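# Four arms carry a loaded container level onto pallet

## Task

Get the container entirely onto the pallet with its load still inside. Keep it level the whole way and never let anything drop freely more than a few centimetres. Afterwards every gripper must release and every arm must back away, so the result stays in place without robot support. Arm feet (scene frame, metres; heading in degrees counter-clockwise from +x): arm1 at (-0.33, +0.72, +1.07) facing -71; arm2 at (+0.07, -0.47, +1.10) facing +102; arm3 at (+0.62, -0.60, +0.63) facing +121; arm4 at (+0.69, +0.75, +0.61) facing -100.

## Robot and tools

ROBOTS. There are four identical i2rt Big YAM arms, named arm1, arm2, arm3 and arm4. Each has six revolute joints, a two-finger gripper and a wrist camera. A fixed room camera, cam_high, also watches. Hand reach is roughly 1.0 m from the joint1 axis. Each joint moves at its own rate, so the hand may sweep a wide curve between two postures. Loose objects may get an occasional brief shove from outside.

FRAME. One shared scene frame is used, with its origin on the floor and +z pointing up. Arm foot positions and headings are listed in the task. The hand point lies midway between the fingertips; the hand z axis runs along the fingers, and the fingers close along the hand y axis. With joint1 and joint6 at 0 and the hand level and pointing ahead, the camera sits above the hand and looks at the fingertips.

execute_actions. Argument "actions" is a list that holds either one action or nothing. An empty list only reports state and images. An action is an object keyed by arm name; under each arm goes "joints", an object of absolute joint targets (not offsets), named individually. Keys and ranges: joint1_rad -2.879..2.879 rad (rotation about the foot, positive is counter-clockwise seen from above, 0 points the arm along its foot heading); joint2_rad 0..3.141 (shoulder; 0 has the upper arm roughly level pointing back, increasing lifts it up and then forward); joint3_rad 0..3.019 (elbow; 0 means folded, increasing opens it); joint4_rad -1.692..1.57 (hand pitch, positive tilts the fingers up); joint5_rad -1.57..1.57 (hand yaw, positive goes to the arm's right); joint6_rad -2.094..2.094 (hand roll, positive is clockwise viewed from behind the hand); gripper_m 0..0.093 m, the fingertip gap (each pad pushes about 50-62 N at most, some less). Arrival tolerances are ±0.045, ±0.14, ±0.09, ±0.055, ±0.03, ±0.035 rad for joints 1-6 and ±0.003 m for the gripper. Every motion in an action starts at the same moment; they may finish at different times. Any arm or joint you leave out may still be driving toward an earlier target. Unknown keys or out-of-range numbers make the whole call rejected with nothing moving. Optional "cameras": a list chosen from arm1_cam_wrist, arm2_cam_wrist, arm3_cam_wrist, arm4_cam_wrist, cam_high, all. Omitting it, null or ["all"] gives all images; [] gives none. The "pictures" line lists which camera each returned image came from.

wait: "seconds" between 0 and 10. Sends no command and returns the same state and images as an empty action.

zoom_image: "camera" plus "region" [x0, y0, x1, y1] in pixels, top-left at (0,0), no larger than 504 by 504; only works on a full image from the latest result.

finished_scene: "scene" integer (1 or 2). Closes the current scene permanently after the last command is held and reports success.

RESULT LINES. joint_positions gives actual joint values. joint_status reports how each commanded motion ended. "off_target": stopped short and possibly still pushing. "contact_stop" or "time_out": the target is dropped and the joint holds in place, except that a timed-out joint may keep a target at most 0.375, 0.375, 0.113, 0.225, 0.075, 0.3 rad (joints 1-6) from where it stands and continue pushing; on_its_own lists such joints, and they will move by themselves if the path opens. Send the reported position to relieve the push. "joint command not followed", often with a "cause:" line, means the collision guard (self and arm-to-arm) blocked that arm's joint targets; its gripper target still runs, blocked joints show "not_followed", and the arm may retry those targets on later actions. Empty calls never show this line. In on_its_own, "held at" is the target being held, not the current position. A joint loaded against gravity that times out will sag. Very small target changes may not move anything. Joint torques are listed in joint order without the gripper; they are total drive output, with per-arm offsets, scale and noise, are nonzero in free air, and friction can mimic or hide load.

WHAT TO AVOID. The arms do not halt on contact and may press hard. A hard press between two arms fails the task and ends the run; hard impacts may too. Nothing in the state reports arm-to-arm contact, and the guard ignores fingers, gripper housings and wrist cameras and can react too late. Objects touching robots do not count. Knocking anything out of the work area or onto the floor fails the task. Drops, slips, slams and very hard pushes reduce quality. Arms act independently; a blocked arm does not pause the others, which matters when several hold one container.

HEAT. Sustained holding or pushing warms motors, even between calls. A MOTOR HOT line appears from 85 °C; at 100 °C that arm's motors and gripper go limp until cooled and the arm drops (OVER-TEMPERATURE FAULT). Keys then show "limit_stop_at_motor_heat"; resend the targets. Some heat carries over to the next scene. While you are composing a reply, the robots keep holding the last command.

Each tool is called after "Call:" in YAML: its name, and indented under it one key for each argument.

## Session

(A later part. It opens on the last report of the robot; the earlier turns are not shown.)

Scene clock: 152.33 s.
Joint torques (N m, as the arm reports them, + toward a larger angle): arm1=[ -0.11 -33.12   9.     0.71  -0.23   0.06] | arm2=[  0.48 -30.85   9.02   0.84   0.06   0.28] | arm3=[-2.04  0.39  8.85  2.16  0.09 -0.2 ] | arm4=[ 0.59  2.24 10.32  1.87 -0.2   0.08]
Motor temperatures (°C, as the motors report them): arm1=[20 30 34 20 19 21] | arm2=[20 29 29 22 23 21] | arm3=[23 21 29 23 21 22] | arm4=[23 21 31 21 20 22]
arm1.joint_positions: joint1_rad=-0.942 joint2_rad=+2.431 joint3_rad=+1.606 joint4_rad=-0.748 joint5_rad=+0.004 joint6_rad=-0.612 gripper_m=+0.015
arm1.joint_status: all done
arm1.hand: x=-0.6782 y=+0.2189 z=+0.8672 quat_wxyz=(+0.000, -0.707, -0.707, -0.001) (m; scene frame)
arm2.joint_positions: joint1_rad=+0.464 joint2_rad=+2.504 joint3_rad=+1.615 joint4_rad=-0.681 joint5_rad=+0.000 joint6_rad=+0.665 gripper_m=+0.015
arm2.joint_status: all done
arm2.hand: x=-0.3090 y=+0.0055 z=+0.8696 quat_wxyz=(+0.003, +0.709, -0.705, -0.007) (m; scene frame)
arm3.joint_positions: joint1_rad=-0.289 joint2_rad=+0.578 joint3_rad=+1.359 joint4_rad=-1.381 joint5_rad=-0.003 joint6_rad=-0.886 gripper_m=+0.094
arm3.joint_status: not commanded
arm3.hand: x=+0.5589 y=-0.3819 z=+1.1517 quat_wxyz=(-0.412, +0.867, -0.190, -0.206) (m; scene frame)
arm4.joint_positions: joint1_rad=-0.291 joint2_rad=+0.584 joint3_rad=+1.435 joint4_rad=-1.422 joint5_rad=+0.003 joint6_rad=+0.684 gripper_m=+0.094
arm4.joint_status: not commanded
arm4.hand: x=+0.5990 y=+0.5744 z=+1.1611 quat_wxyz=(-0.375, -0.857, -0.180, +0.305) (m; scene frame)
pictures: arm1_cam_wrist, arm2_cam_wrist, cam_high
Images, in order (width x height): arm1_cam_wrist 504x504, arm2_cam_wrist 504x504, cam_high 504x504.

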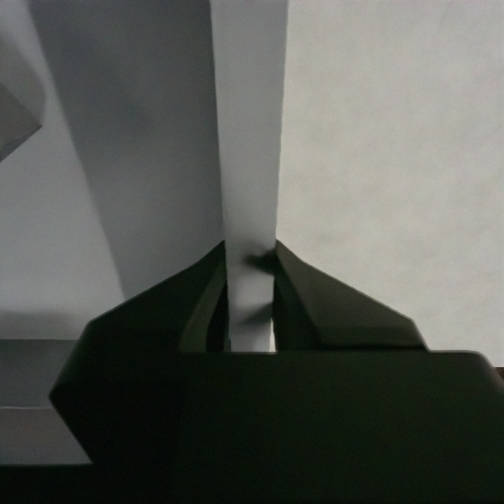

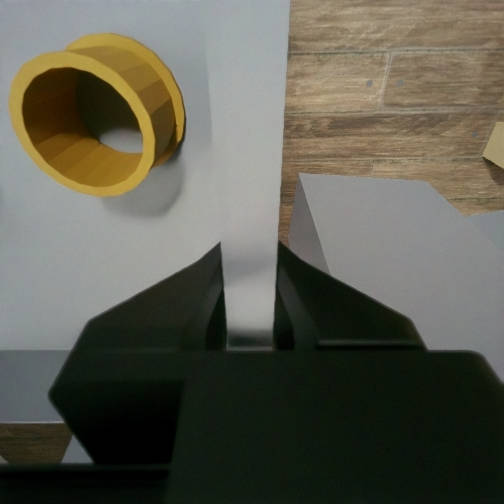

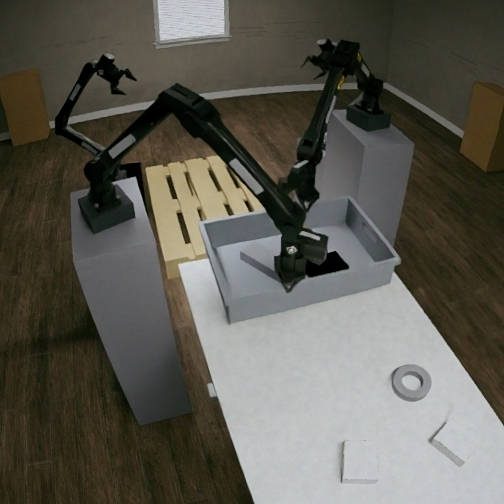

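Call:
execute_actions:
  actions:
    - {"arm1":{"joints":{"joint1_rad":-0.818,"joint2_rad":2.261,"joint3_rad":1.444,"joint4_rad":-0.638,"joint6_rad":-0.483}},"arm2":{"joints":{"joint1_rad":0.351,"joint2_rad":2.332,"joint3_rad":1.448,"joint4_rad":-0.55,"joint6_rad":0.567}}}
  cameras: []

Call:
execute_actions:
  actions:
    - {"arm1":{"joints":{"joint1_rad":-0.667,"joint2_rad":2.211,"joint3_rad":1.311,"joint4_rad":-0.562,"joint6_rad":-0.332}},"arm2":{"joints":{"joint1_rad":0.203,"joint2_rad":2.284,"joint3_rad":1.30,"joint4_rad":-0.458,"joint6_rad":0.419}}}
  cameras: ["arm1_cam_wrist","arm2_cam_wrist","cam_high"]

Scene clock: 169.70 s.
Joint torques (N m, as the arm reports them, + toward a larger angle): arm1=[ -1.29 -30.51   8.49   0.64  -0.31  -0.04] | arm2=[  0.93 -28.56   7.78   0.66   0.01   0.17] | arm3=[-2.62  0.68  8.71  2.12  0.1  -0.19] | arm4=[ 0.62  2.2  10.32  1.88 -0.2   0.08]
Motor temperatures (°C, as the motors report them): arm1=[20 30 33 20 19 21] | arm2=[20 29 28 22 22 21] | arm3=[23 21 29 23 21 22] | arm4=[23 21 31 21 20 22]
arm1.joint_positions: joint1_rad=-0.819 joint2_rad=+2.343 joint3_rad=+1.406 joint4_rad=-0.637 joint5_rad=+0.006 joint6_rad=-0.477 gripper_m=+0.015
arm1.joint_status: all done
arm1.hand: x=-0.5900 y=+0.2255 z=+0.8682 quat_wxyz=(+0.002, -0.711, -0.703, -0.001) (m; scene frame)
arm2.joint_positions: joint1_rad=+0.342 joint2_rad=+2.433 joint3_rad=+1.429 joint4_rad=-0.565 joint5_rad=+0.001 joint6_rad=+0.554 gripper_m=+0.015
arm2.joint_status: all done
arm2.hand: x=-0.2227 y=+0.0068 z=+0.8668 quat_wxyz=(+0.003, +0.705, -0.709, -0.008) (m; scene frame)
arm3.joint_positions: joint1_rad=-0.289 joint2_rad=+0.578 joint3_rad=+1.359 joint4_rad=-1.381 joint5_rad=-0.003 joint6_rad=-0.886 gripper_m=+0.094
arm3.joint_status: not commanded
arm3.hand: x=+0.5589 y=-0.3819 z=+1.1517 quat_wxyz=(-0.412, +0.867, -0.190, -0.206) (m; scene frame)
arm4.joint_positions: joint1_rad=-0.291 joint2_rad=+0.584 joint3_rad=+1.435 joint4_rad=-1.422 joint5_rad=+0.003 joint6_rad=+0.684 gripper_m=+0.094
arm4.joint_status: not commanded
arm4.hand: x=+0.5990 y=+0.5744 z=+1.1611 quat_wxyz=(-0.375, -0.857, -0.180, +0.305) (m; scene frame)
pictures: none
No camera images: the call's "cameras" was empty. Leave "cameras" out to get every camera's image.

Scene clock: 170.97 s.
Joint torques (N m, as the arm reports them, + toward a larger angle): arm1=[ -0.45 -28.47   7.67   0.9   -0.43  -0.1 ] | arm2=[  0.68 -26.74   6.79   0.59   0.06   0.16] | arm3=[-2.36  0.44  8.76  2.11  0.1  -0.19] | arm4=[ 0.61  2.24 10.32  1.88 -0.2   0.08]
Motor temperatures (°C, as the motors report them): arm1=[20 30 33 20 19 21] | arm2=[20 29 28 22 22 21] | arm3=[23 21 29 23 21 22] | arm4=[23 21 31 21 20 22]
arm1.joint_positions: joint1_rad=-0.668 joint2_rad=+2.287 joint3_rad=+1.278 joint4_rad=-0.563 joint5_rad=+0.010 joint6_rad=-0.322 gripper_m=+0.015
arm1.joint_status: all done
arm1.hand: x=-0.5018 y=+0.2248 z=+0.8704 quat_wxyz=(+0.003, -0.713, -0.702, +0.001) (m; scene frame)
arm2.joint_positions: joint1_rad=+0.195 joint2_rad=+2.380 joint3_rad=+1.283 joint4_rad=-0.471 joint5_rad=-0.001 joint6_rad=+0.410 gripper_m=+0.015
arm2.joint_status: all done
arm2.hand: x=-0.1338 y=+0.0062 z=+0.8653 quat_wxyz=(+0.003, +0.704, -0.710, -0.008) (m; scene frame)
arm3.joint_positions: joint1_rad=-0.289 joint2_rad=+0.578 joint3_rad=+1.359 joint4_rad=-1.381 joint5_rad=-0.003 joint6_rad=-0.886 gripper_m=+0.094
arm3.joint_status: not commanded
arm3.hand: x=+0.5589 y=-0.3819 z=+1.1517 quat_wxyz=(-0.412, +0.867, -0.190, -0.206) (m; scene frame)
arm4.joint_positions: joint1_rad=-0.291 joint2_rad=+0.584 joint3_rad=+1.435 joint4_rad=-1.422 joint5_rad=+0.003 joint6_rad=+0.684 gripper_m=+0.094
arm4.joint_status: not commanded
arm4.hand: x=+0.5990 y=+0.5744 z=+1.1611 quat_wxyz=(-0.375, -0.857, -0.180, +0.305) (m; scene frame)
pictures: arm1_cam_wrist, arm2_cam_wrist, cam_high
Images, in order (width x height): arm1_cam_wrist 504x504, arm2_cam_wrist 504x504, cam_high 504x504.

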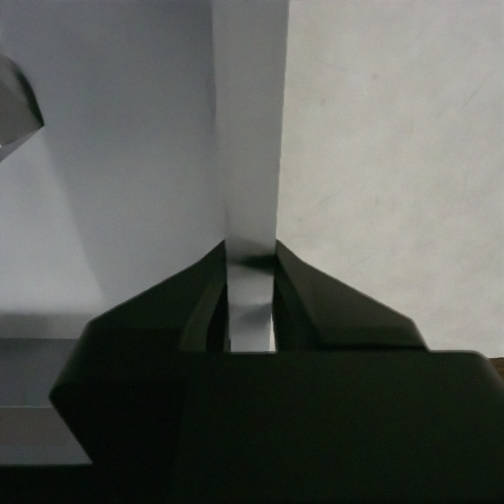

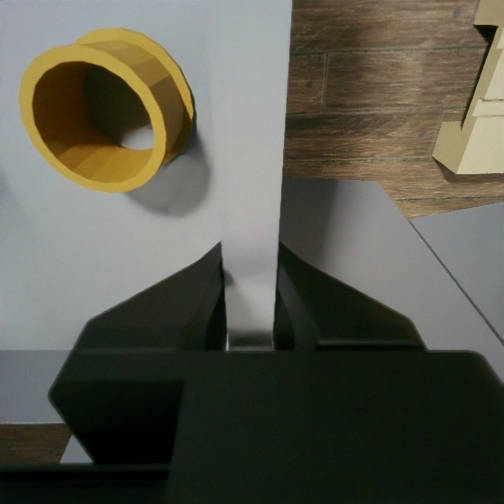

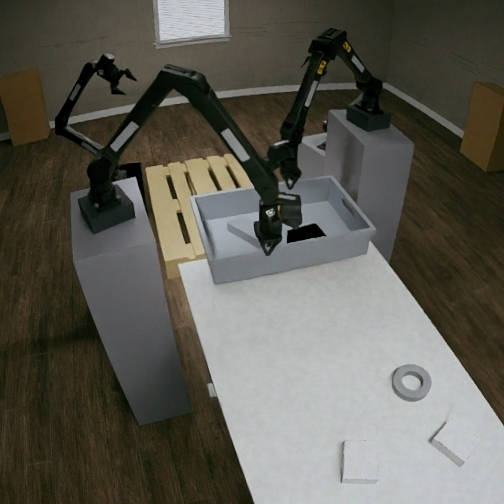

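Call:
execute_actions:
  actions:
    - {"arm1":{"joints":{"joint1_rad":-0.503,"joint2_rad":2.183,"joint3_rad":1.234,"joint4_rad":-0.517,"joint6_rad":-0.175}},"arm2":{"joints":{"joint1_rad":0.034,"joint2_rad":2.24,"joint3_rad":1.197,"joint4_rad":-0.407,"joint6_rad":0.246}}}
  cameras: []

Call:
execute_actions:
  actions:
    - {"arm1":{"joints":{"joint1_rad":-0.323,"joint2_rad":2.175,"joint3_rad":1.21,"joint4_rad":-0.503,"joint6_rad":0.004}},"arm2":{"joints":{"joint1_rad":-0.15,"joint2_rad":2.226,"joint3_rad":1.153,"joint4_rad":-0.381,"joint6_rad":0.062}}}
  cameras: ["arm1_cam_wrist","arm2_cam_wrist","cam_high"]

Scene clock: 187.37 s.
Joint torques (N m, as the arm reports them, + toward a larger angle): arm1=[ -0.87 -27.06   6.73   0.74  -0.36  -0.18] | arm2=[  0.65 -25.7    5.94   0.43   0.02   0.14] | arm3=[-1.96  0.73  8.78  2.05  0.1  -0.16] | arm4=[ 0.62  2.22 10.32  1.88 -0.2   0.08]
Motor temperatures (°C, as the motors report them): arm1=[20 29 32 20 19 21] | arm2=[20 28 27 22 22 21] | arm3=[23 21 29 23 21 22] | arm4=[23 21 31 21 20 22]
arm1.joint_positions: joint1_rad=-0.502 joint2_rad=+2.258 joint3_rad=+1.208 joint4_rad=-0.517 joint5_rad=+0.009 joint6_rad=-0.159 gripper_m=+0.015
arm1.joint_status: all done
arm1.hand: x=-0.4145 y=+0.2213 z=+0.8712 quat_wxyz=(+0.001, -0.712, -0.702, +0.004) (m; scene frame)
arm2.joint_positions: joint1_rad=+0.026 joint2_rad=+2.336 joint3_rad=+1.184 joint4_rad=-0.416 joint5_rad=+0.000 joint6_rad=+0.237 gripper_m=+0.015
arm2.joint_status: all done
arm2.hand: x=-0.0441 y=+0.0052 z=+0.8689 quat_wxyz=(+0.003, +0.706, -0.709, -0.008) (m; scene frame)
arm3.joint_positions: joint1_rad=-0.289 joint2_rad=+0.578 joint3_rad=+1.359 joint4_rad=-1.381 joint5_rad=-0.003 joint6_rad=-0.886 gripper_m=+0.094
arm3.joint_status: not commanded
arm3.hand: x=+0.5589 y=-0.3819 z=+1.1517 quat_wxyz=(-0.412, +0.867, -0.190, -0.206) (m; scene frame)
arm4.joint_positions: joint1_rad=-0.291 joint2_rad=+0.584 joint3_rad=+1.435 joint4_rad=-1.422 joint5_rad=+0.003 joint6_rad=+0.684 gripper_m=+0.094
arm4.joint_status: not commanded
arm4.hand: x=+0.5990 y=+0.5744 z=+1.1611 quat_wxyz=(-0.375, -0.857, -0.180, +0.305) (m; scene frame)
pictures: none
No camera images: the call's "cameras" was empty. Leave "cameras" out to get every camera's image.

Scene clock: 188.60 s.
Joint torques (N m, as the arm reports them, + toward a larger angle): arm1=[ -0.38 -27.57   6.25   0.79  -0.33  -0.13] | arm2=[  1.3  -24.97   5.29   0.48  -0.13   0.16] | arm3=[-2.4   0.08  8.81  2.06  0.11 -0.2 ] | arm4=[ 0.59  2.22 10.32  1.88 -0.2   0.08]
Motor temperatures (°C, as the motors report them): arm1=[20 29 32 20 19 21] | arm2=[20 28 27 22 22 21] | arm3=[23 21 29 23 21 22] | arm4=[23 21 31 21 20 22]
arm1.joint_positions: joint1_rad=-0.324 joint2_rad=+2.253 joint3_rad=+1.188 joint4_rad=-0.505 joint5_rad=+0.009 joint6_rad=+0.020 gripper_m=+0.015
arm1.joint_status: all done
arm1.hand: x=-0.3249 y=+0.2207 z=+0.8697 quat_wxyz=(+0.001, -0.712, -0.702, +0.003) (m; scene frame)
arm2.joint_positions: joint1_rad=-0.160 joint2_rad=+2.319 joint3_rad=+1.144 joint4_rad=-0.392 joint5_rad=+0.003 joint6_rad=+0.050 gripper_m=+0.015
arm2.joint_status: all done
arm2.hand: x=+0.0472 y=+0.0062 z=+0.8692 quat_wxyz=(+0.001, +0.706, -0.709, -0.007) (m; scene frame)
arm3.joint_positions: joint1_rad=-0.289 joint2_rad=+0.578 joint3_rad=+1.359 joint4_rad=-1.381 joint5_rad=-0.003 joint6_rad=-0.886 gripper_m=+0.094
arm3.joint_status: not commanded
arm3.hand: x=+0.5589 y=-0.3819 z=+1.1517 quat_wxyz=(-0.412, +0.867, -0.190, -0.206) (m; scene frame)
arm4.joint_positions: joint1_rad=-0.291 joint2_rad=+0.584 joint3_rad=+1.435 joint4_rad=-1.422 joint5_rad=+0.003 joint6_rad=+0.684 gripper_m=+0.094
arm4.joint_status: not commanded
arm4.hand: x=+0.5990 y=+0.5744 z=+1.1611 quat_wxyz=(-0.375, -0.857, -0.180, +0.305) (m; scene frame)
pictures: arm1_cam_wrist, arm2_cam_wrist, cam_high
Images, in order (width x height): arm1_cam_wrist 504x504, arm2_cam_wrist 504x504, cam_high 504x504.

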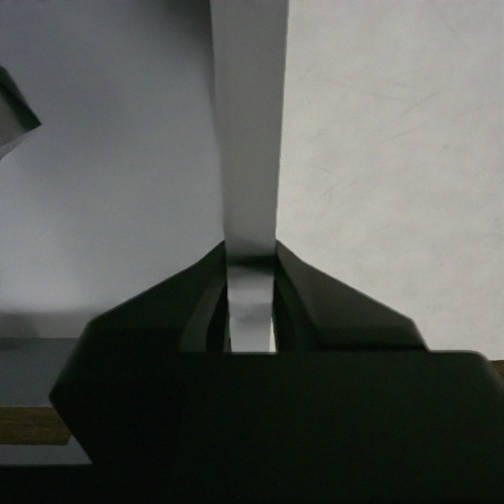

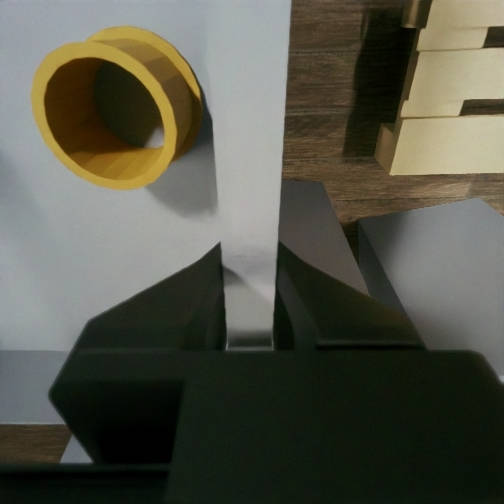

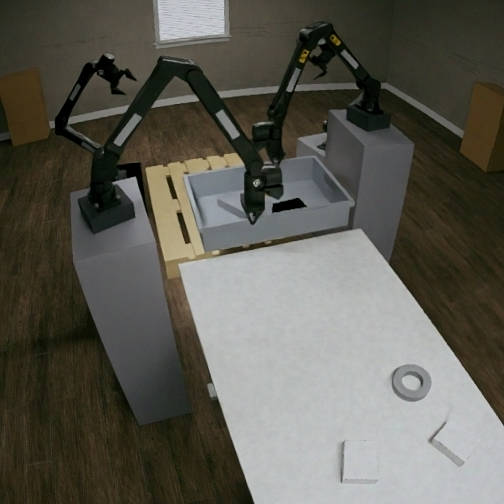

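Call:
execute_actions:
  actions:
    - {"arm1":{"joints":{"joint1_rad":-0.144,"joint2_rad":2.19,"joint3_rad":1.263,"joint4_rad":-0.525,"joint6_rad":0.173}},"arm2":{"joints":{"joint1_rad":-0.337,"joint2_rad":2.226,"joint3_rad":1.19,"joint4_rad":-0.405,"joint6_rad":-0.126}},"arm3":{"joints":{"joint1_rad":-0.5,"joint2_rad":1.0,"joint3_rad":0.9,"joint4_rad":-1.45,"joint6_rad":-1.0,"gripper_m":0.075}},"arm4":{"joints":{"joint1_rad":-0.3,"joint2_rad":0.9,"joint3_rad":1.1,"joint4_rad":-1.6,"gripper_m":0.075}}}
  cameras: []

Scene clock: 207.47 s.
Joint torques (N m, as the arm reports them, + toward a larger angle): arm1=[ -0.44 -26.94   9.14   0.31  -0.48  -0.31] | arm2=[  1.04 -24.6    8.47  -0.4   -0.09   0.12] | arm3=[-2.39 -7.79  9.05  0.06  0.06 -0.2 ] | arm4=[ 0.61 -2.76 13.31  0.31 -0.17  0.12]
Motor temperatures (°C, as the motors report them): arm1=[20 29 32 20 19 21] | arm2=[20 28 26 22 22 21] | arm3=[23 21 29 23 21 22] | arm4=[23 21 31 21 20 22]
arm1.joint_positions: joint1_rad=-0.147 joint2_rad=+2.253 joint3_rad=+1.208 joint4_rad=-0.513 joint5_rad=+0.014 joint6_rad=+0.200 gripper_m=+0.015
arm1.joint_status: all done
arm1.hand: x=-0.2358 y=+0.2191 z=+0.8737 quat_wxyz=(-0.003, -0.713, -0.701, +0.009) (m; scene frame)
arm2.joint_positions: joint1_rad=-0.347 joint2_rad=+2.313 joint3_rad=+1.146 joint4_rad=-0.396 joint5_rad=+0.001 joint6_rad=-0.133 gripper_m=+0.015
arm2.joint_status: all done
arm2.hand: x=+0.1363 y=+0.0042 z=+0.8709 quat_wxyz=(+0.000, +0.704, -0.710, -0.008) (m; scene frame)
arm3.joint_positions: joint1_rad=-0.491 joint2_rad=+1.012 joint3_rad=+0.878 joint4_rad=-1.442 joint5_rad=-0.003 joint6_rad=-0.985 gripper_m=+0.075
arm3.joint_status: all done
arm3.hand: x=+0.6033 y=-0.3389 z=+0.8183 quat_wxyz=(+0.006, +0.964, -0.266, +0.005) (m; scene frame)
arm4.joint_positions: joint1_rad=-0.291 joint2_rad=+0.896 joint3_rad=+1.078 joint4_rad=-1.588 joint5_rad=+0.003 joint6_rad=+0.684 gripper_m=+0.075
arm4.joint_status: all done
arm4.hand: x=+0.5746 y=+0.5261 z=+0.9067 quat_wxyz=(-0.067, -0.975, -0.205, +0.055) (m; scene frame)
pictures: none
No camera images: the call's "cameras" was empty. Leave "cameras" out to get every camera's image.

Call:
execute_actions:
  actions:
    - {"arm1":{"joints":{"joint1_rad":0.025,"joint2_rad":2.238,"joint3_rad":1.352,"joint4_rad":-0.58,"joint6_rad":0.332}},"arm2":{"joints":{"joint1_rad":-0.516,"joint2_rad":2.285,"joint3_rad":1.272,"joint4_rad":-0.458,"joint6_rad":-0.307}}}
  cameras: ["arm1_cam_wrist","arm2_cam_wrist","cam_high"]

Scene clock: 220.77 s.
Joint torques (N m, as the arm reports them, + toward a larger angle): arm1=[ -0.47 -26.6    9.59   0.53  -0.25  -0.28] | arm2=[  1.31 -22.1    9.18  -0.17  -0.34   0.15] | arm3=[-2.07 -7.97  9.13  0.04  0.05 -0.23] | arm4=[ 0.63 -2.77 13.3   0.32 -0.17  0.12]
Motor temperatures (°C, as the motors report them): arm1=[20 29 32 20 19 21] | arm2=[20 28 27 22 22 21] | arm3=[23 21 29 23 21 22] | arm4=[23 21 32 21 20 22]
arm1.joint_positions: joint1_rad=+0.022 joint2_rad=+2.292 joint3_rad=+1.295 joint4_rad=-0.574 joint5_rad=+0.007 joint6_rad=+0.363 gripper_m=+0.015
arm1.joint_status: all done
arm1.hand: x=-0.1446 y=+0.2209 z=+0.8724 quat_wxyz=(+0.000, -0.711, -0.703, +0.003) (m; scene frame)
arm2.joint_positions: joint1_rad=-0.528 joint2_rad=+2.328 joint3_rad=+1.227 joint4_rad=-0.455 joint5_rad=+0.007 joint6_rad=-0.316 gripper_m=+0.015
arm2.joint_status: all done
arm2.hand: x=+0.2304 y=+0.0104 z=+0.8757 quat_wxyz=(-0.005, +0.705, -0.709, -0.007) (m; scene frame)
arm3.joint_positions: joint1_rad=-0.491 joint2_rad=+1.012 joint3_rad=+0.878 joint4_rad=-1.442 joint5_rad=-0.003 joint6_rad=-0.985 gripper_m=+0.075
arm3.joint_status: not commanded
arm3.hand: x=+0.6033 y=-0.3389 z=+0.8183 quat_wxyz=(+0.006, +0.964, -0.266, +0.005) (m; scene frame)
arm4.joint_positions: joint1_rad=-0.291 joint2_rad=+0.896 joint3_rad=+1.078 joint4_rad=-1.588 joint5_rad=+0.003 joint6_rad=+0.684 gripper_m=+0.075
arm4.joint_status: not commanded
arm4.hand: x=+0.5746 y=+0.5261 z=+0.9067 quat_wxyz=(-0.067, -0.975, -0.205, +0.055) (m; scene frame)
pictures: arm1_cam_wrist, arm2_cam_wrist, cam_high
Images, in order (width x height): arm1_cam_wrist 504x504, arm2_cam_wrist 504x504, cam_high 504x504.

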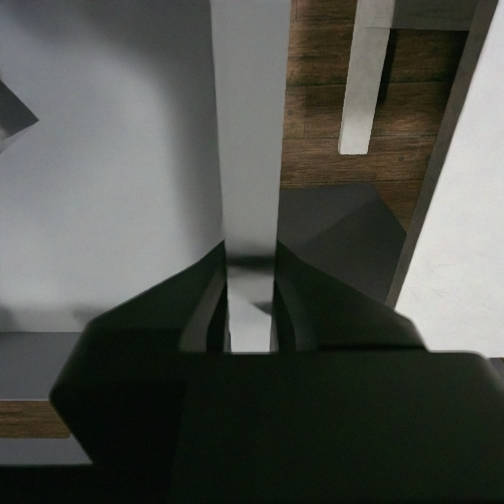

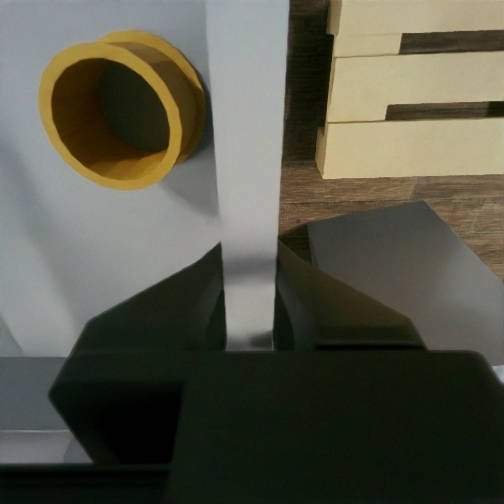

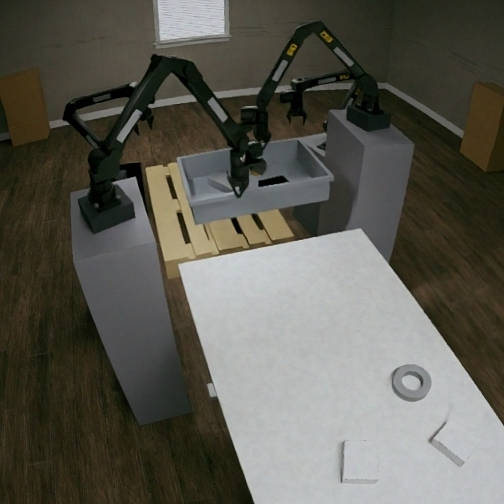

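Call:
execute_actions:
  actions:
    - {"arm1":{"joints":{"joint1_rad":0.138,"joint2_rad":2.287,"joint3_rad":1.473,"joint4_rad":-0.67,"joint5_rad":-0.022,"joint6_rad":0.443}},"arm2":{"joints":{"joint1_rad":-0.645,"joint2_rad":2.316,"joint3_rad":1.33,"joint4_rad":-0.472,"joint5_rad":-0.022,"joint6_rad":-0.438}}}
  cameras: ["arm1_cam_wrist","arm2_cam_wrist","cam_high"]

Scene clock: 243.00 s.
Joint torques (N m, as the arm reports them, + toward a larger angle): arm1=[ -0.56 -28.21  10.01   0.28  -0.5   -0.46] | arm2=[  1.43 -23.06   9.6   -0.43  -0.37  -0.07] | arm3=[-2.39 -7.97  9.13 -0.01  0.06 -0.25] | arm4=[ 0.63 -2.78 13.3   0.33 -0.17  0.12]
Motor temperatures (°C, as the motors report them): arm1=[20 29 33 20 19 21] | arm2=[20 28 27 22 22 21] | arm3=[23 21 29 23 21 22] | arm4=[23 21 32 21 20 22]
arm1.joint_positions: joint1_rad=+0.136 joint2_rad=+2.346 joint3_rad=+1.417 joint4_rad=-0.664 joint5_rad=-0.008 joint6_rad=+0.492 gripper_m=+0.015
arm1.joint_status: joint6_rad off_target (ended at +0.492, target +0.443); the others done
arm1.hand: x=-0.0740 y=+0.2204 z=+0.8708 quat_wxyz=(+0.007, -0.716, -0.698, -0.007) (m; scene frame)
arm2.joint_positions: joint1_rad=-0.660 joint2_rad=+2.365 joint3_rad=+1.282 joint4_rad=-0.463 joint5_rad=-0.015 joint6_rad=-0.428 gripper_m=+0.015
arm2.joint_status: all done
arm2.hand: x=+0.2964 y=+0.0022 z=+0.8667 quat_wxyz=(-0.006, +0.698, -0.716, -0.018) (m; scene frame)
arm3.joint_positions: joint1_rad=-0.491 joint2_rad=+1.012 joint3_rad=+0.878 joint4_rad=-1.442 joint5_rad=-0.003 joint6_rad=-0.985 gripper_m=+0.075
arm3.joint_status: not commanded
arm3.hand: x=+0.6033 y=-0.3389 z=+0.8183 quat_wxyz=(+0.006, +0.964, -0.266, +0.005) (m; scene frame)
arm4.joint_positions: joint1_rad=-0.291 joint2_rad=+0.896 joint3_rad=+1.078 joint4_rad=-1.588 joint5_rad=+0.003 joint6_rad=+0.684 gripper_m=+0.075
arm4.joint_status: not commanded
arm4.hand: x=+0.5746 y=+0.5261 z=+0.9067 quat_wxyz=(-0.067, -0.975, -0.205, +0.055) (m; scene frame)
pictures: arm1_cam_wrist, arm2_cam_wrist, cam_high
Images, in order (width x height): arm1_cam_wrist 504x504, arm2_cam_wrist 504x504, cam_high 504x504.

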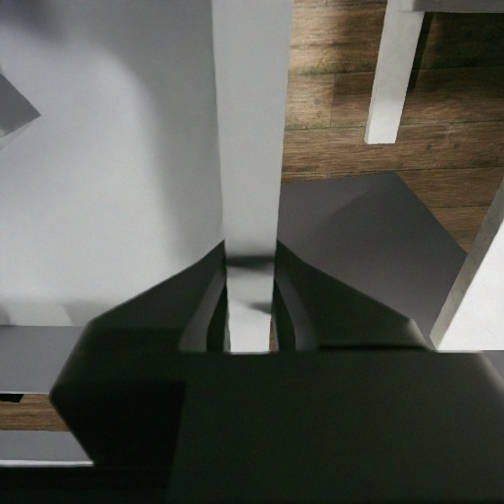

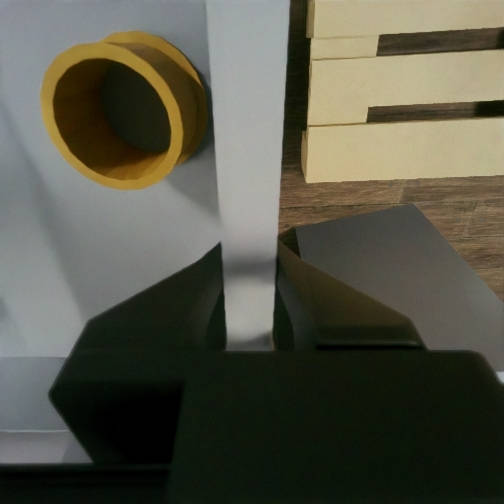

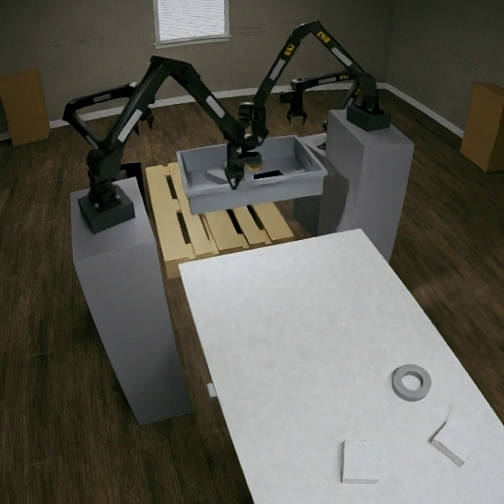

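Call:
execute_actions:
  actions:
    - {"arm1":{"joints":{"joint1_rad":0.24,"joint2_rad":2.352,"joint3_rad":1.635,"joint4_rad":-0.757,"joint6_rad":0.565}},"arm2":{"joints":{"joint1_rad":-0.768,"joint2_rad":2.356,"joint3_rad":1.469,"joint4_rad":-0.565,"joint6_rad":-0.572}}}
  cameras: ["arm1_cam_wrist","arm2_cam_wrist","cam_high"]

Scene clock: 257.40 s.
Joint torques (N m, as the arm reports them, + toward a larger angle): arm1=[ -0.98 -30.13  11.09   0.56  -0.38  -0.32] | arm2=[  1.29 -24.75  10.7   -0.42  -0.33  -0.12] | arm3=[-2.32 -7.82  9.12  0.07  0.06 -0.26] | arm4=[ 0.61 -2.8  13.3   0.32 -0.17  0.12]
Motor temperatures (°C, as the motors report them): arm1=[20 29 34 20 19 21] | arm2=[20 28 27 22 23 21] | arm3=[23 21 29 23 21 22] | arm4=[23 21 33 21 20 22]
arm1.joint_positions: joint1_rad=+0.242 joint2_rad=+2.418 joint3_rad=+1.573 joint4_rad=-0.751 joint5_rad=-0.011 joint6_rad=+0.596 gripper_m=+0.015
arm1.joint_status: all done
arm1.hand: x=-0.0009 y=+0.2176 z=+0.8681 quat_wxyz=(+0.010, -0.716, -0.698, -0.008) (m; scene frame)
arm2.joint_positions: joint1_rad=-0.781 joint2_rad=+2.410 joint3_rad=+1.417 joint4_rad=-0.556 joint5_rad=-0.016 joint6_rad=-0.557 gripper_m=+0.015
arm2.joint_status: all done
arm2.hand: x=+0.3722 y=+0.0030 z=+0.8683 quat_wxyz=(-0.005, +0.701, -0.713, -0.017) (m; scene frame)
arm3.joint_positions: joint1_rad=-0.491 joint2_rad=+1.012 joint3_rad=+0.878 joint4_rad=-1.442 joint5_rad=-0.003 joint6_rad=-0.985 gripper_m=+0.075
arm3.joint_status: not commanded
arm3.hand: x=+0.6033 y=-0.3389 z=+0.8183 quat_wxyz=(+0.006, +0.964, -0.266, +0.005) (m; scene frame)
arm4.joint_positions: joint1_rad=-0.291 joint2_rad=+0.896 joint3_rad=+1.078 joint4_rad=-1.588 joint5_rad=+0.003 joint6_rad=+0.684 gripper_m=+0.075
arm4.joint_status: not commanded
arm4.hand: x=+0.5746 y=+0.5261 z=+0.9067 quat_wxyz=(-0.067, -0.975, -0.205, +0.055) (m; scene frame)
pictures: arm1_cam_wrist, arm2_cam_wrist, cam_high
Images, in order (width x height): arm1_cam_wrist 504x504, arm2_cam_wrist 504x504, cam_high 504x504.

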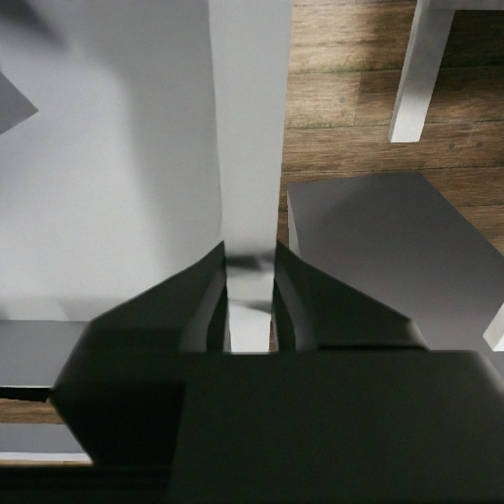

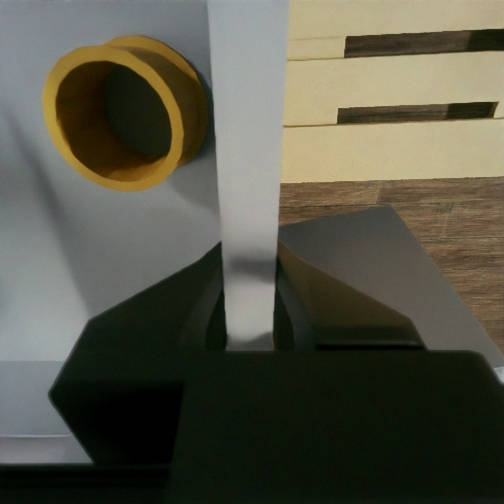

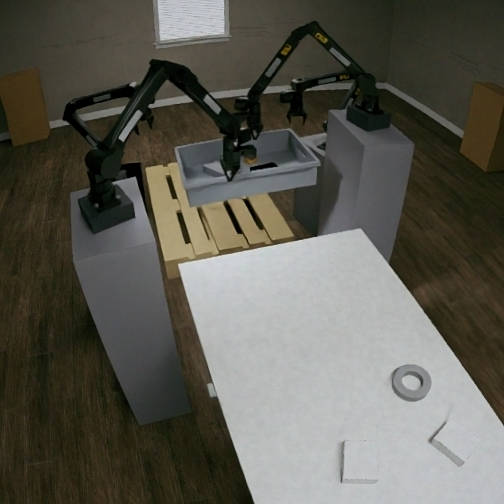

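Call:
execute_actions:
  actions:
    - {"arm3":{"joints":{"joint1_rad":0.107,"joint2_rad":1.33,"joint3_rad":1.53,"joint4_rad":-1.645,"joint6_rad":-0.895}},"arm4":{"joints":{"joint1_rad":-0.55,"joint2_rad":1.25,"joint3_rad":1.5,"joint4_rad":-1.68,"joint6_rad":0.68}}}
  cameras: []

Call:
execute_actions:
  actions:
    - {"arm3":{"joints":{"joint2_rad":1.625,"joint3_rad":1.86,"joint4_rad":-1.675}}}
  cameras: ["arm3_cam_wrist","arm4_cam_wrist","cam_high"]

Scene clock: 300.00 s.
Joint torques (N m, as the arm reports them, + toward a larger angle): arm1=[ -0.7  -30.19  11.     0.39  -0.38  -0.32] | arm2=[  1.28 -24.79  10.72  -0.41  -0.33  -0.11] | arm3=[ -1.53 -14.7   11.22   0.07  -0.02   0.01] | arm4=[ 1.15 -7.53 14.81  0.27 -0.15 -0.07]
Motor temperatures (°C, as the motors report them): arm1=[20 30 35 20 19 21] | arm2=[20 28 28 22 23 21] | arm3=[23 21 30 23 21 22] | arm4=[23 21 33 21 20 22]
arm1.joint_positions: joint1_rad=+0.242 joint2_rad=+2.418 joint3_rad=+1.573 joint4_rad=-0.751 joint5_rad=-0.011 joint6_rad=+0.596 gripper_m=+0.015
arm1.joint_status: not commanded
arm1.hand: x=-0.0009 y=+0.2176 z=+0.8681 quat_wxyz=(+0.010, -0.716, -0.698, -0.008) (m; scene frame)
arm2.joint_positions: joint1_rad=-0.781 joint2_rad=+2.410 joint3_rad=+1.417 joint4_rad=-0.556 joint5_rad=-0.016 joint6_rad=-0.557 gripper_m=+0.015
arm2.joint_status: not commanded
arm2.hand: x=+0.3722 y=+0.0030 z=+0.8683 quat_wxyz=(-0.005, +0.701, -0.713, -0.017) (m; scene frame)
arm3.joint_positions: joint1_rad=+0.106 joint2_rad=+1.345 joint3_rad=+1.483 joint4_rad=-1.634 joint5_rad=-0.001 joint6_rad=-0.910 gripper_m=+0.075
arm3.joint_status: all done
arm3.hand: x=+0.3742 y=-0.2732 z=+0.9470 quat_wxyz=(-0.025, +0.999, -0.009, -0.018) (m; scene frame)
arm4.joint_positions: joint1_rad=-0.547 joint2_rad=+1.254 joint3_rad=+1.462 joint4_rad=-1.670 joint5_rad=+0.003 joint6_rad=+0.684 gripper_m=+0.075
arm4.joint_status: all done
arm4.hand: x=+0.4451 y=+0.4777 z=+0.9586 quat_wxyz=(-0.041, -0.995, -0.079, +0.043) (m; scene frame)
pictures: none
No camera images: the call's "cameras" was empty. Leave "cameras" out to get every camera's image.

Scene clock: 301.23 s.
Joint torques (N m, as the arm reports them, + toward a larger angle): arm1=[ -0.77 -30.23  11.02   0.44  -0.38  -0.32] | arm2=[  1.27 -24.88  10.73  -0.42  -0.33  -0.12] | arm3=[ -1.56 -19.78  11.96   0.3   -0.02   0.  ] | arm4=[ 1.17 -7.9  14.81  0.27 -0.15 -0.07]
Motor temperatures (°C, as the motors report them): arm1=[20 30 35 20 19 21] | arm2=[20 28 28 22 23 21] | arm3=[23 21 30 23 21 22] | arm4=[23 21 33 21 20 22]
arm1.joint_positions: joint1_rad=+0.242 joint2_rad=+2.418 joint3_rad=+1.573 joint4_rad=-0.751 joint5_rad=-0.011 joint6_rad=+0.596 gripper_m=+0.015
arm1.joint_status: not commanded
arm1.hand: x=-0.0009 y=+0.2176 z=+0.8681 quat_wxyz=(+0.010, -0.716, -0.698, -0.008) (m; scene frame)
arm2.joint_positions: joint1_rad=-0.781 joint2_rad=+2.410 joint3_rad=+1.417 joint4_rad=-0.556 joint5_rad=-0.016 joint6_rad=-0.557 gripper_m=+0.015
arm2.joint_status: not commanded
arm2.hand: x=+0.3722 y=+0.0030 z=+0.8683 quat_wxyz=(-0.005, +0.701, -0.713, -0.017) (m; scene frame)
arm3.joint_positions: joint1_rad=+0.106 joint2_rad=+1.643 joint3_rad=+1.802 joint4_rad=-1.670 joint5_rad=-0.001 joint6_rad=-0.909 gripper_m=+0.075
arm3.joint_status: all done
arm3.hand: x=+0.3090 y=-0.1862 z=+0.9412 quat_wxyz=(-0.019, +1.000, -0.009, -0.014) (m; scene frame)
arm4.joint_positions: joint1_rad=-0.547 joint2_rad=+1.254 joint3_rad=+1.462 joint4_rad=-1.670 joint5_rad=+0.003 joint6_rad=+0.684 gripper_m=+0.075
arm4.joint_status: not commanded
arm4.hand: x=+0.4451 y=+0.4777 z=+0.9586 quat_wxyz=(-0.041, -0.995, -0.079, +0.043) (m; scene frame)
pictures: arm3_cam_wrist, arm4_cam_wrist, cam_high
Images, in order (width x height): arm3_cam_wrist 504x504, arm4_cam_wrist 504x504, cam_high 504x504.

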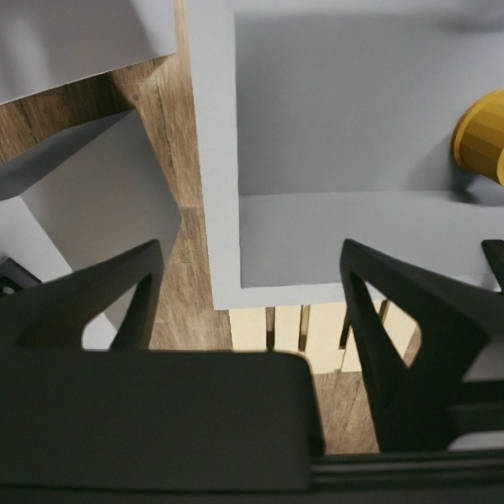

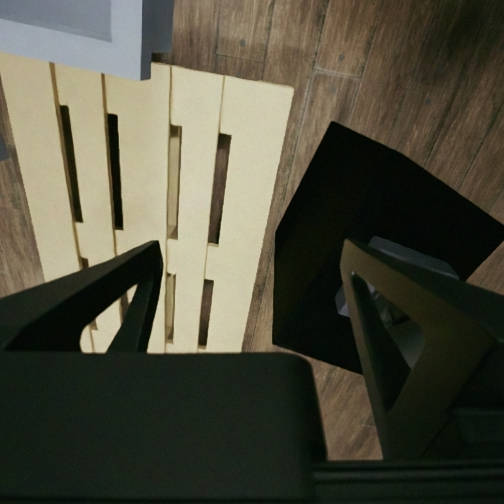

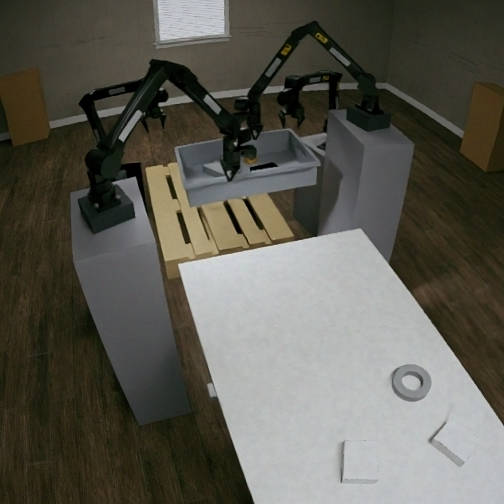

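Call:
execute_actions:
  actions:
    - {"arm3":{"joints":{"joint1_rad":0.135,"joint2_rad":1.615,"joint3_rad":1.765,"joint4_rad":-1.645,"joint6_rad":-0.87}}}
  cameras: []

Call:
execute_actions:
  actions:
    - {"arm3":{"joints":{"joint2_rad":1.64,"joint3_rad":1.63,"joint4_rad":-1.532}}}
  cameras: ["arm3_cam_wrist","arm1_cam_wrist"]

Scene clock: 314.03 s.
Joint torques (N m, as the arm reports them, + toward a larger angle): arm1=[ -0.83 -30.31  11.     0.44  -0.38  -0.32] | arm2=[  1.24 -24.85  10.74  -0.41  -0.33  -0.11] | arm3=[ -0.39 -19.69   8.26   0.98  -0.05  -0.01] | arm4=[ 1.14 -7.87 14.81  0.27 -0.15 -0.07]
Motor temperatures (°C, as the motors report them): arm1=[20 30 35 20 19 21] | arm2=[20 28 28 22 23 21] | arm3=[23 22 31 23 21 22] | arm4=[23 21 34 21 20 22]
arm1.joint_positions: joint1_rad=+0.242 joint2_rad=+2.418 joint3_rad=+1.573 joint4_rad=-0.751 joint5_rad=-0.011 joint6_rad=+0.596 gripper_m=+0.015
arm1.joint_status: not commanded
arm1.hand: x=-0.0009 y=+0.2176 z=+0.8681 quat_wxyz=(+0.010, -0.716, -0.698, -0.008) (m; scene frame)
arm2.joint_positions: joint1_rad=-0.781 joint2_rad=+2.410 joint3_rad=+1.417 joint4_rad=-0.556 joint5_rad=-0.016 joint6_rad=-0.557 gripper_m=+0.015
arm2.joint_status: not commanded
arm2.hand: x=+0.3722 y=+0.0030 z=+0.8683 quat_wxyz=(-0.005, +0.701, -0.713, -0.017) (m; scene frame)
arm3.joint_positions: joint1_rad=+0.124 joint2_rad=+1.641 joint3_rad=+1.758 joint4_rad=-1.657 joint5_rad=-0.001 joint6_rad=-0.885 gripper_m=+0.075
arm3.joint_status: all done
arm3.hand: x=+0.3055 y=-0.1965 z=+0.9256 quat_wxyz=(-0.007, +1.000, -0.012, -0.005) (m; scene frame)
arm4.joint_positions: joint1_rad=-0.547 joint2_rad=+1.254 joint3_rad=+1.462 joint4_rad=-1.670 joint5_rad=+0.003 joint6_rad=+0.684 gripper_m=+0.075
arm4.joint_status: not commanded
arm4.hand: x=+0.4451 y=+0.4777 z=+0.9586 quat_wxyz=(-0.041, -0.995, -0.079, +0.043) (m; scene frame)
pictures: none
No camera images: the call's "cameras" was empty. Leave "cameras" out to get every camera's image.

Scene clock: 314.93 s.
Joint torques (N m, as the arm reports them, + toward a larger angle): arm1=[ -0.79 -30.23  11.01   0.43  -0.38  -0.32] | arm2=[  1.3  -24.82  10.74  -0.41  -0.33  -0.12] | arm3=[ -0.26 -18.12   8.62   1.02  -0.01  -0.01] | arm4=[ 1.15 -7.88 14.8   0.27 -0.15 -0.07]
Motor temperatures (°C, as the motors report them): arm1=[20 30 35 20 19 21] | arm2=[20 28 28 22 23 21] | arm3=[23 22 31 23 21 22] | arm4=[23 21 34 21 20 22]
arm1.joint_positions: joint1_rad=+0.242 joint2_rad=+2.418 joint3_rad=+1.573 joint4_rad=-0.751 joint5_rad=-0.011 joint6_rad=+0.596 gripper_m=+0.015
arm1.joint_status: not commanded
arm1.hand: x=-0.0009 y=+0.2176 z=+0.8681 quat_wxyz=(+0.010, -0.716, -0.698, -0.008) (m; scene frame)
arm2.joint_positions: joint1_rad=-0.781 joint2_rad=+2.410 joint3_rad=+1.417 joint4_rad=-0.556 joint5_rad=-0.016 joint6_rad=-0.557 gripper_m=+0.015
arm2.joint_status: not commanded
arm2.hand: x=+0.3722 y=+0.0030 z=+0.8683 quat_wxyz=(-0.005, +0.701, -0.713, -0.017) (m; scene frame)
arm3.joint_positions: joint1_rad=+0.124 joint2_rad=+1.641 joint3_rad=+1.619 joint4_rad=-1.545 joint5_rad=-0.001 joint6_rad=-0.885 gripper_m=+0.075
arm3.joint_status: all done
arm3.hand: x=+0.3084 y=-0.2002 z=+0.8721 quat_wxyz=(+0.004, +1.000, -0.012, +0.003) (m; scene frame)
arm4.joint_positions: joint1_rad=-0.547 joint2_rad=+1.254 joint3_rad=+1.462 joint4_rad=-1.670 joint5_rad=+0.003 joint6_rad=+0.684 gripper_m=+0.075
arm4.joint_status: not commanded
arm4.hand: x=+0.4451 y=+0.4777 z=+0.9586 quat_wxyz=(-0.041, -0.995, -0.079, +0.043) (m; scene frame)
pictures: arm1_cam_wrist, arm3_cam_wrist
Images, in order (width x height): arm1_cam_wrist 504x504, arm3_cam_wrist 504x504.

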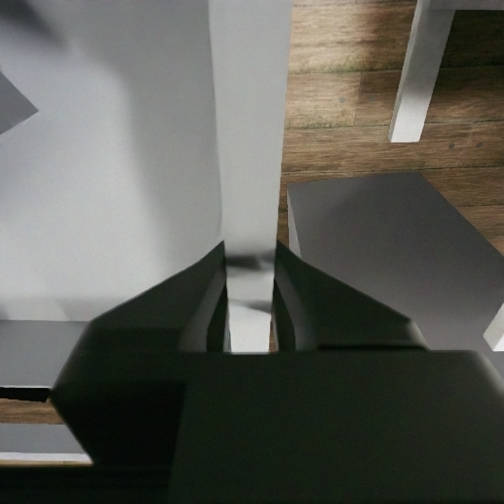

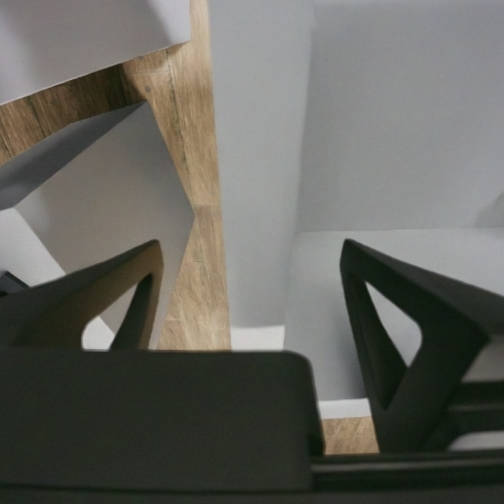

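Call:
execute_actions:
  actions:
    - {"arm3":{"joints":{"gripper_m":0}},"arm4":{"joints":{"joint1_rad":-0.75,"joint2_rad":1.55,"joint3_rad":1.92,"joint4_rad":-1.68,"joint6_rad":0.66}}}

Scene clock: 321.53 s.
Joint torques (N m, as the arm reports them, + toward a larger angle): arm1=[ -0.84 -30.28  11.01   0.42  -0.38  -0.31] | arm2=[  1.32 -24.82  10.73  -0.36  -0.35  -0.11] | arm3=[ -0.16 -18.26   8.54   0.73  -0.13  -0.02] | arm4=[  2.01 -11.99  14.37   0.59  -0.13  -0.19]
Motor temperatures (°C, as the motors report them): arm1=[20 30 36 20 19 21] | arm2=[20 28 28 22 23 21] | arm3=[23 22 30 23 21 22] | arm4=[23 21 34 21 20 22]
arm1.joint_positions: joint1_rad=+0.242 joint2_rad=+2.418 joint3_rad=+1.573 joint4_rad=-0.751 joint5_rad=-0.011 joint6_rad=+0.596 gripper_m=+0.015
arm1.joint_status: not commanded
arm1.hand: x=-0.0009 y=+0.2176 z=+0.8681 quat_wxyz=(+0.010, -0.716, -0.698, -0.008) (m; scene frame)
arm2.joint_positions: joint1_rad=-0.781 joint2_rad=+2.410 joint3_rad=+1.417 joint4_rad=-0.558 joint5_rad=-0.016 joint6_rad=-0.557 gripper_m=+0.015
arm2.joint_status: not commanded
arm2.hand: x=+0.3719 y=+0.0028 z=+0.8683 quat_wxyz=(-0.005, +0.701, -0.713, -0.016) (m; scene frame)
arm3.joint_positions: joint1_rad=+0.124 joint2_rad=+1.641 joint3_rad=+1.619 joint4_rad=-1.541 joint5_rad=+0.001 joint6_rad=-0.886 gripper_m=+0.014
arm3.joint_status: gripper_m off_target (ended at +0.014, target +0.000)
arm3.hand: x=+0.3081 y=-0.1992 z=+0.8721 quat_wxyz=(+0.002, +1.000, -0.012, +0.003) (m; scene frame)
arm4.joint_positions: joint1_rad=-0.756 joint2_rad=+1.554 joint3_rad=+1.884 joint4_rad=-1.673 joint5_rad=+0.002 joint6_rad=+0.676 gripper_m=+0.075
arm4.joint_status: all done
arm4.hand: x=+0.2875 y=+0.4572 z=+1.0077 quat_wxyz=(-0.073, -0.993, +0.022, +0.092) (m; scene frame)
pictures: arm1_cam_wrist, arm2_cam_wrist, arm3_cam_wrist, arm4_cam_wrist, cam_high
Images, in order (width x height): arm1_cam_wrist 504x504, arm2_cam_wrist 504x504, arm3_cam_wrist 504x504, arm4_cam_wrist 504x504, cam_high 504x504.

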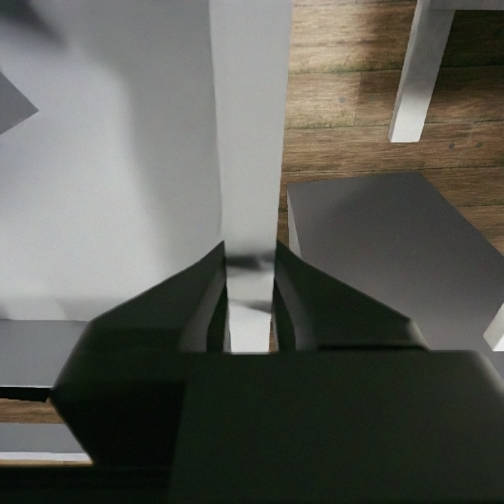

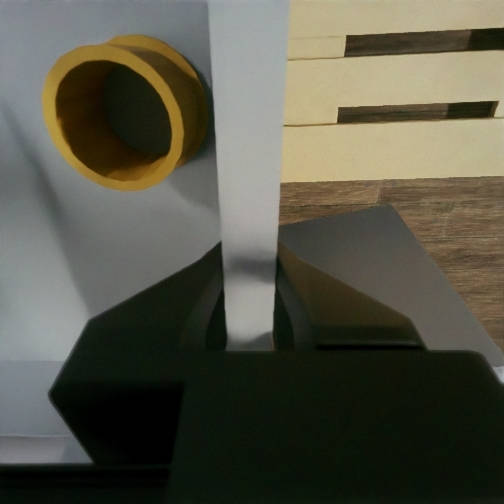

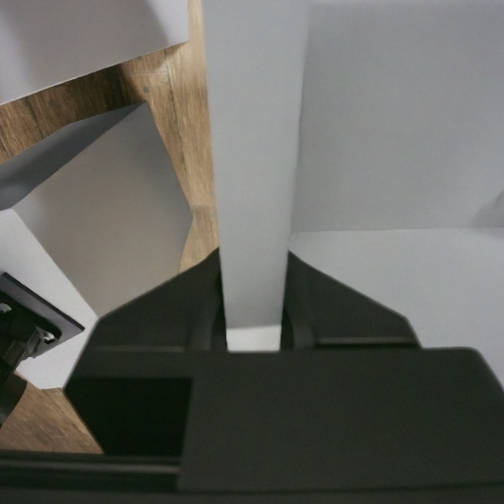

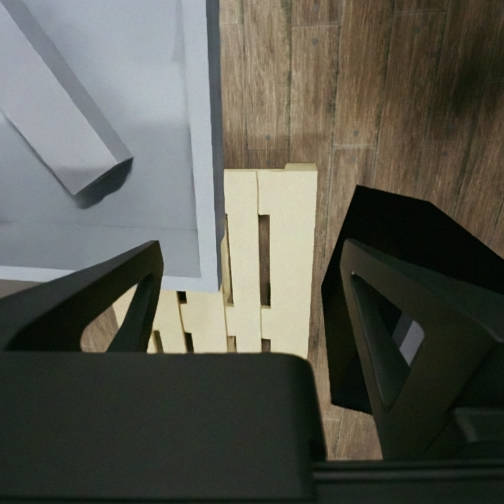

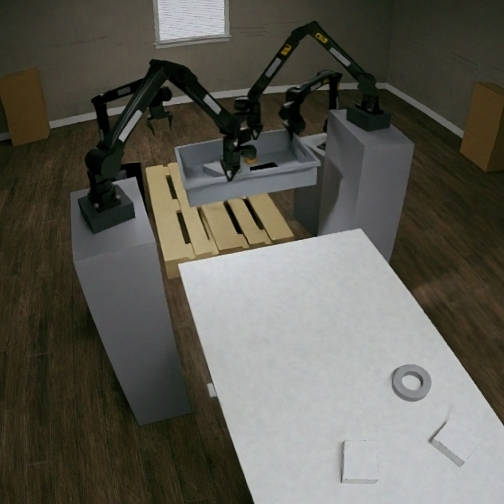

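Call:
execute_actions:
  actions:
    - {"arm1":{"joints":{"joint1_rad":0.34,"joint2_rad":2.47,"joint3_rad":1.80,"joint4_rad":-0.792,"joint6_rad":0.685}},"arm2":{"joints":{"joint1_rad":-0.856,"joint2_rad":2.494,"joint3_rad":1.69,"joint4_rad":-0.64,"joint6_rad":-0.655}},"arm3":{"joints":{"joint1_rad":-0.012,"joint2_rad":1.56,"joint3_rad":1.435,"joint4_rad":-1.42,"joint6_rad":-1.025}},"arm4":{"joints":{"joint1_rad":-0.785,"joint2_rad":1.88,"joint3_rad":2.167,"joint4_rad":-1.68,"joint6_rad":0.612}}}

Scene clock: 337.50 s.
Joint torques (N m, as the arm reports them, + toward a larger angle): arm1=[ -1.02 -32.93  11.43   0.37  -0.17  -0.22] | arm2=[  1.06 -27.17  11.81  -0.89  -0.4   -0.12] | arm3=[ -2.07 -19.08   7.1    0.67  -0.22  -0.19] | arm4=[  0.85 -16.34  13.96   0.47  -0.14  -0.19]
Motor temperatures (°C, as the motors report them): arm1=[20 30 36 20 19 21] | arm2=[20 28 28 22 23 21] | arm3=[23 22 29 23 21 22] | arm4=[23 22 34 21 20 22]
arm1.joint_positions: joint1_rad=+0.344 joint2_rad=+2.550 joint3_rad=+1.734 joint4_rad=-0.785 joint5_rad=-0.017 joint6_rad=+0.705 gripper_m=+0.015
arm1.joint_status: all done
arm1.hand: x=+0.0684 y=+0.2294 z=+0.8310 quat_wxyz=(+0.012, -0.718, -0.696, -0.010) (m; scene frame)
arm2.joint_positions: joint1_rad=-0.867 joint2_rad=+2.556 joint3_rad=+1.633 joint4_rad=-0.620 joint5_rad=-0.015 joint6_rad=-0.639 gripper_m=+0.015
arm2.joint_status: all done
arm2.hand: x=+0.4414 y=+0.0144 z=+0.8333 quat_wxyz=(-0.010, +0.700, -0.714, -0.016) (m; scene frame)
arm3.joint_positions: joint1_rad=-0.004 joint2_rad=+1.580 joint3_rad=+1.441 joint4_rad=-1.425 joint5_rad=+0.003 joint6_rad=-1.013 gripper_m=+0.014
arm3.joint_status: all done
arm3.hand: x=+0.3753 y=-0.1864 z=+0.8336 quat_wxyz=(+0.001, +1.000, -0.012, +0.004) (m; scene frame)
arm4.joint_positions: joint1_rad=-0.777 joint2_rad=+1.888 joint3_rad=+2.137 joint4_rad=-1.674 joint5_rad=+0.002 joint6_rad=+0.628 gripper_m=+0.075
arm4.joint_status: all done
arm4.hand: x=+0.1915 y=+0.4016 z=+0.9342 quat_wxyz=(-0.046, -0.997, +0.008, +0.062) (m; scene frame)
pictures: arm1_cam_wrist, arm2_cam_wrist, arm3_cam_wrist, arm4_cam_wrist, cam_high
Images, in order (width x height): arm1_cam_wrist 504x504, arm2_cam_wrist 504x504, arm3_cam_wrist 504x504, arm4_cam_wrist 504x504, cam_high 504x504.

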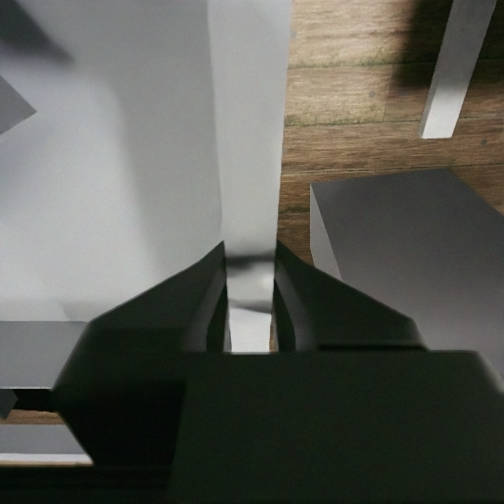

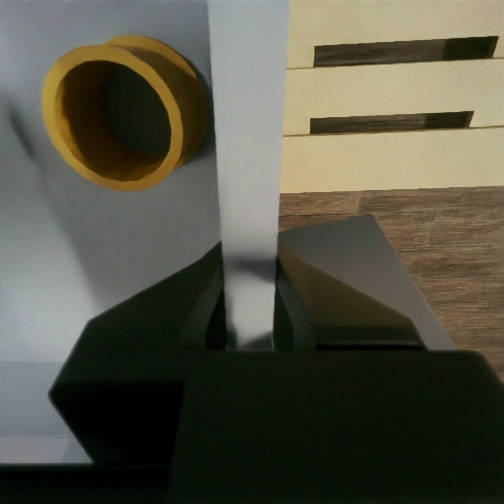

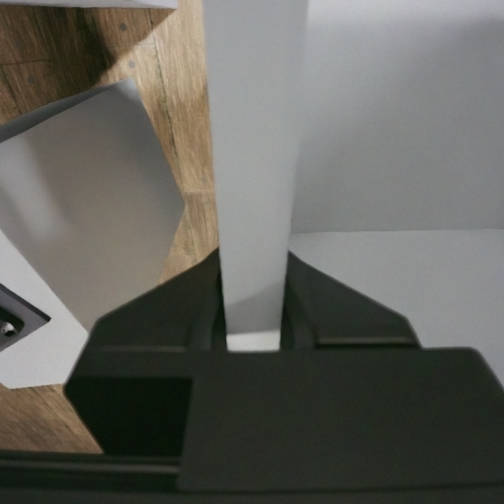

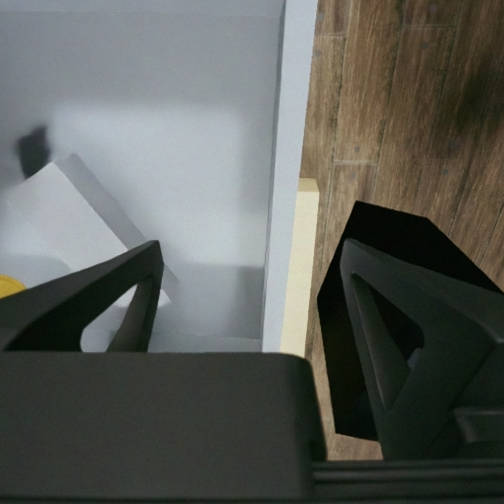

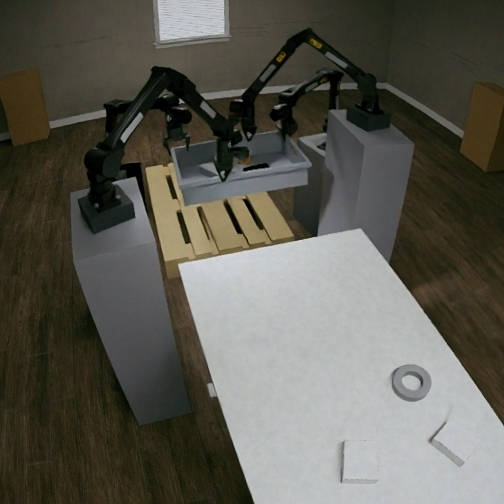

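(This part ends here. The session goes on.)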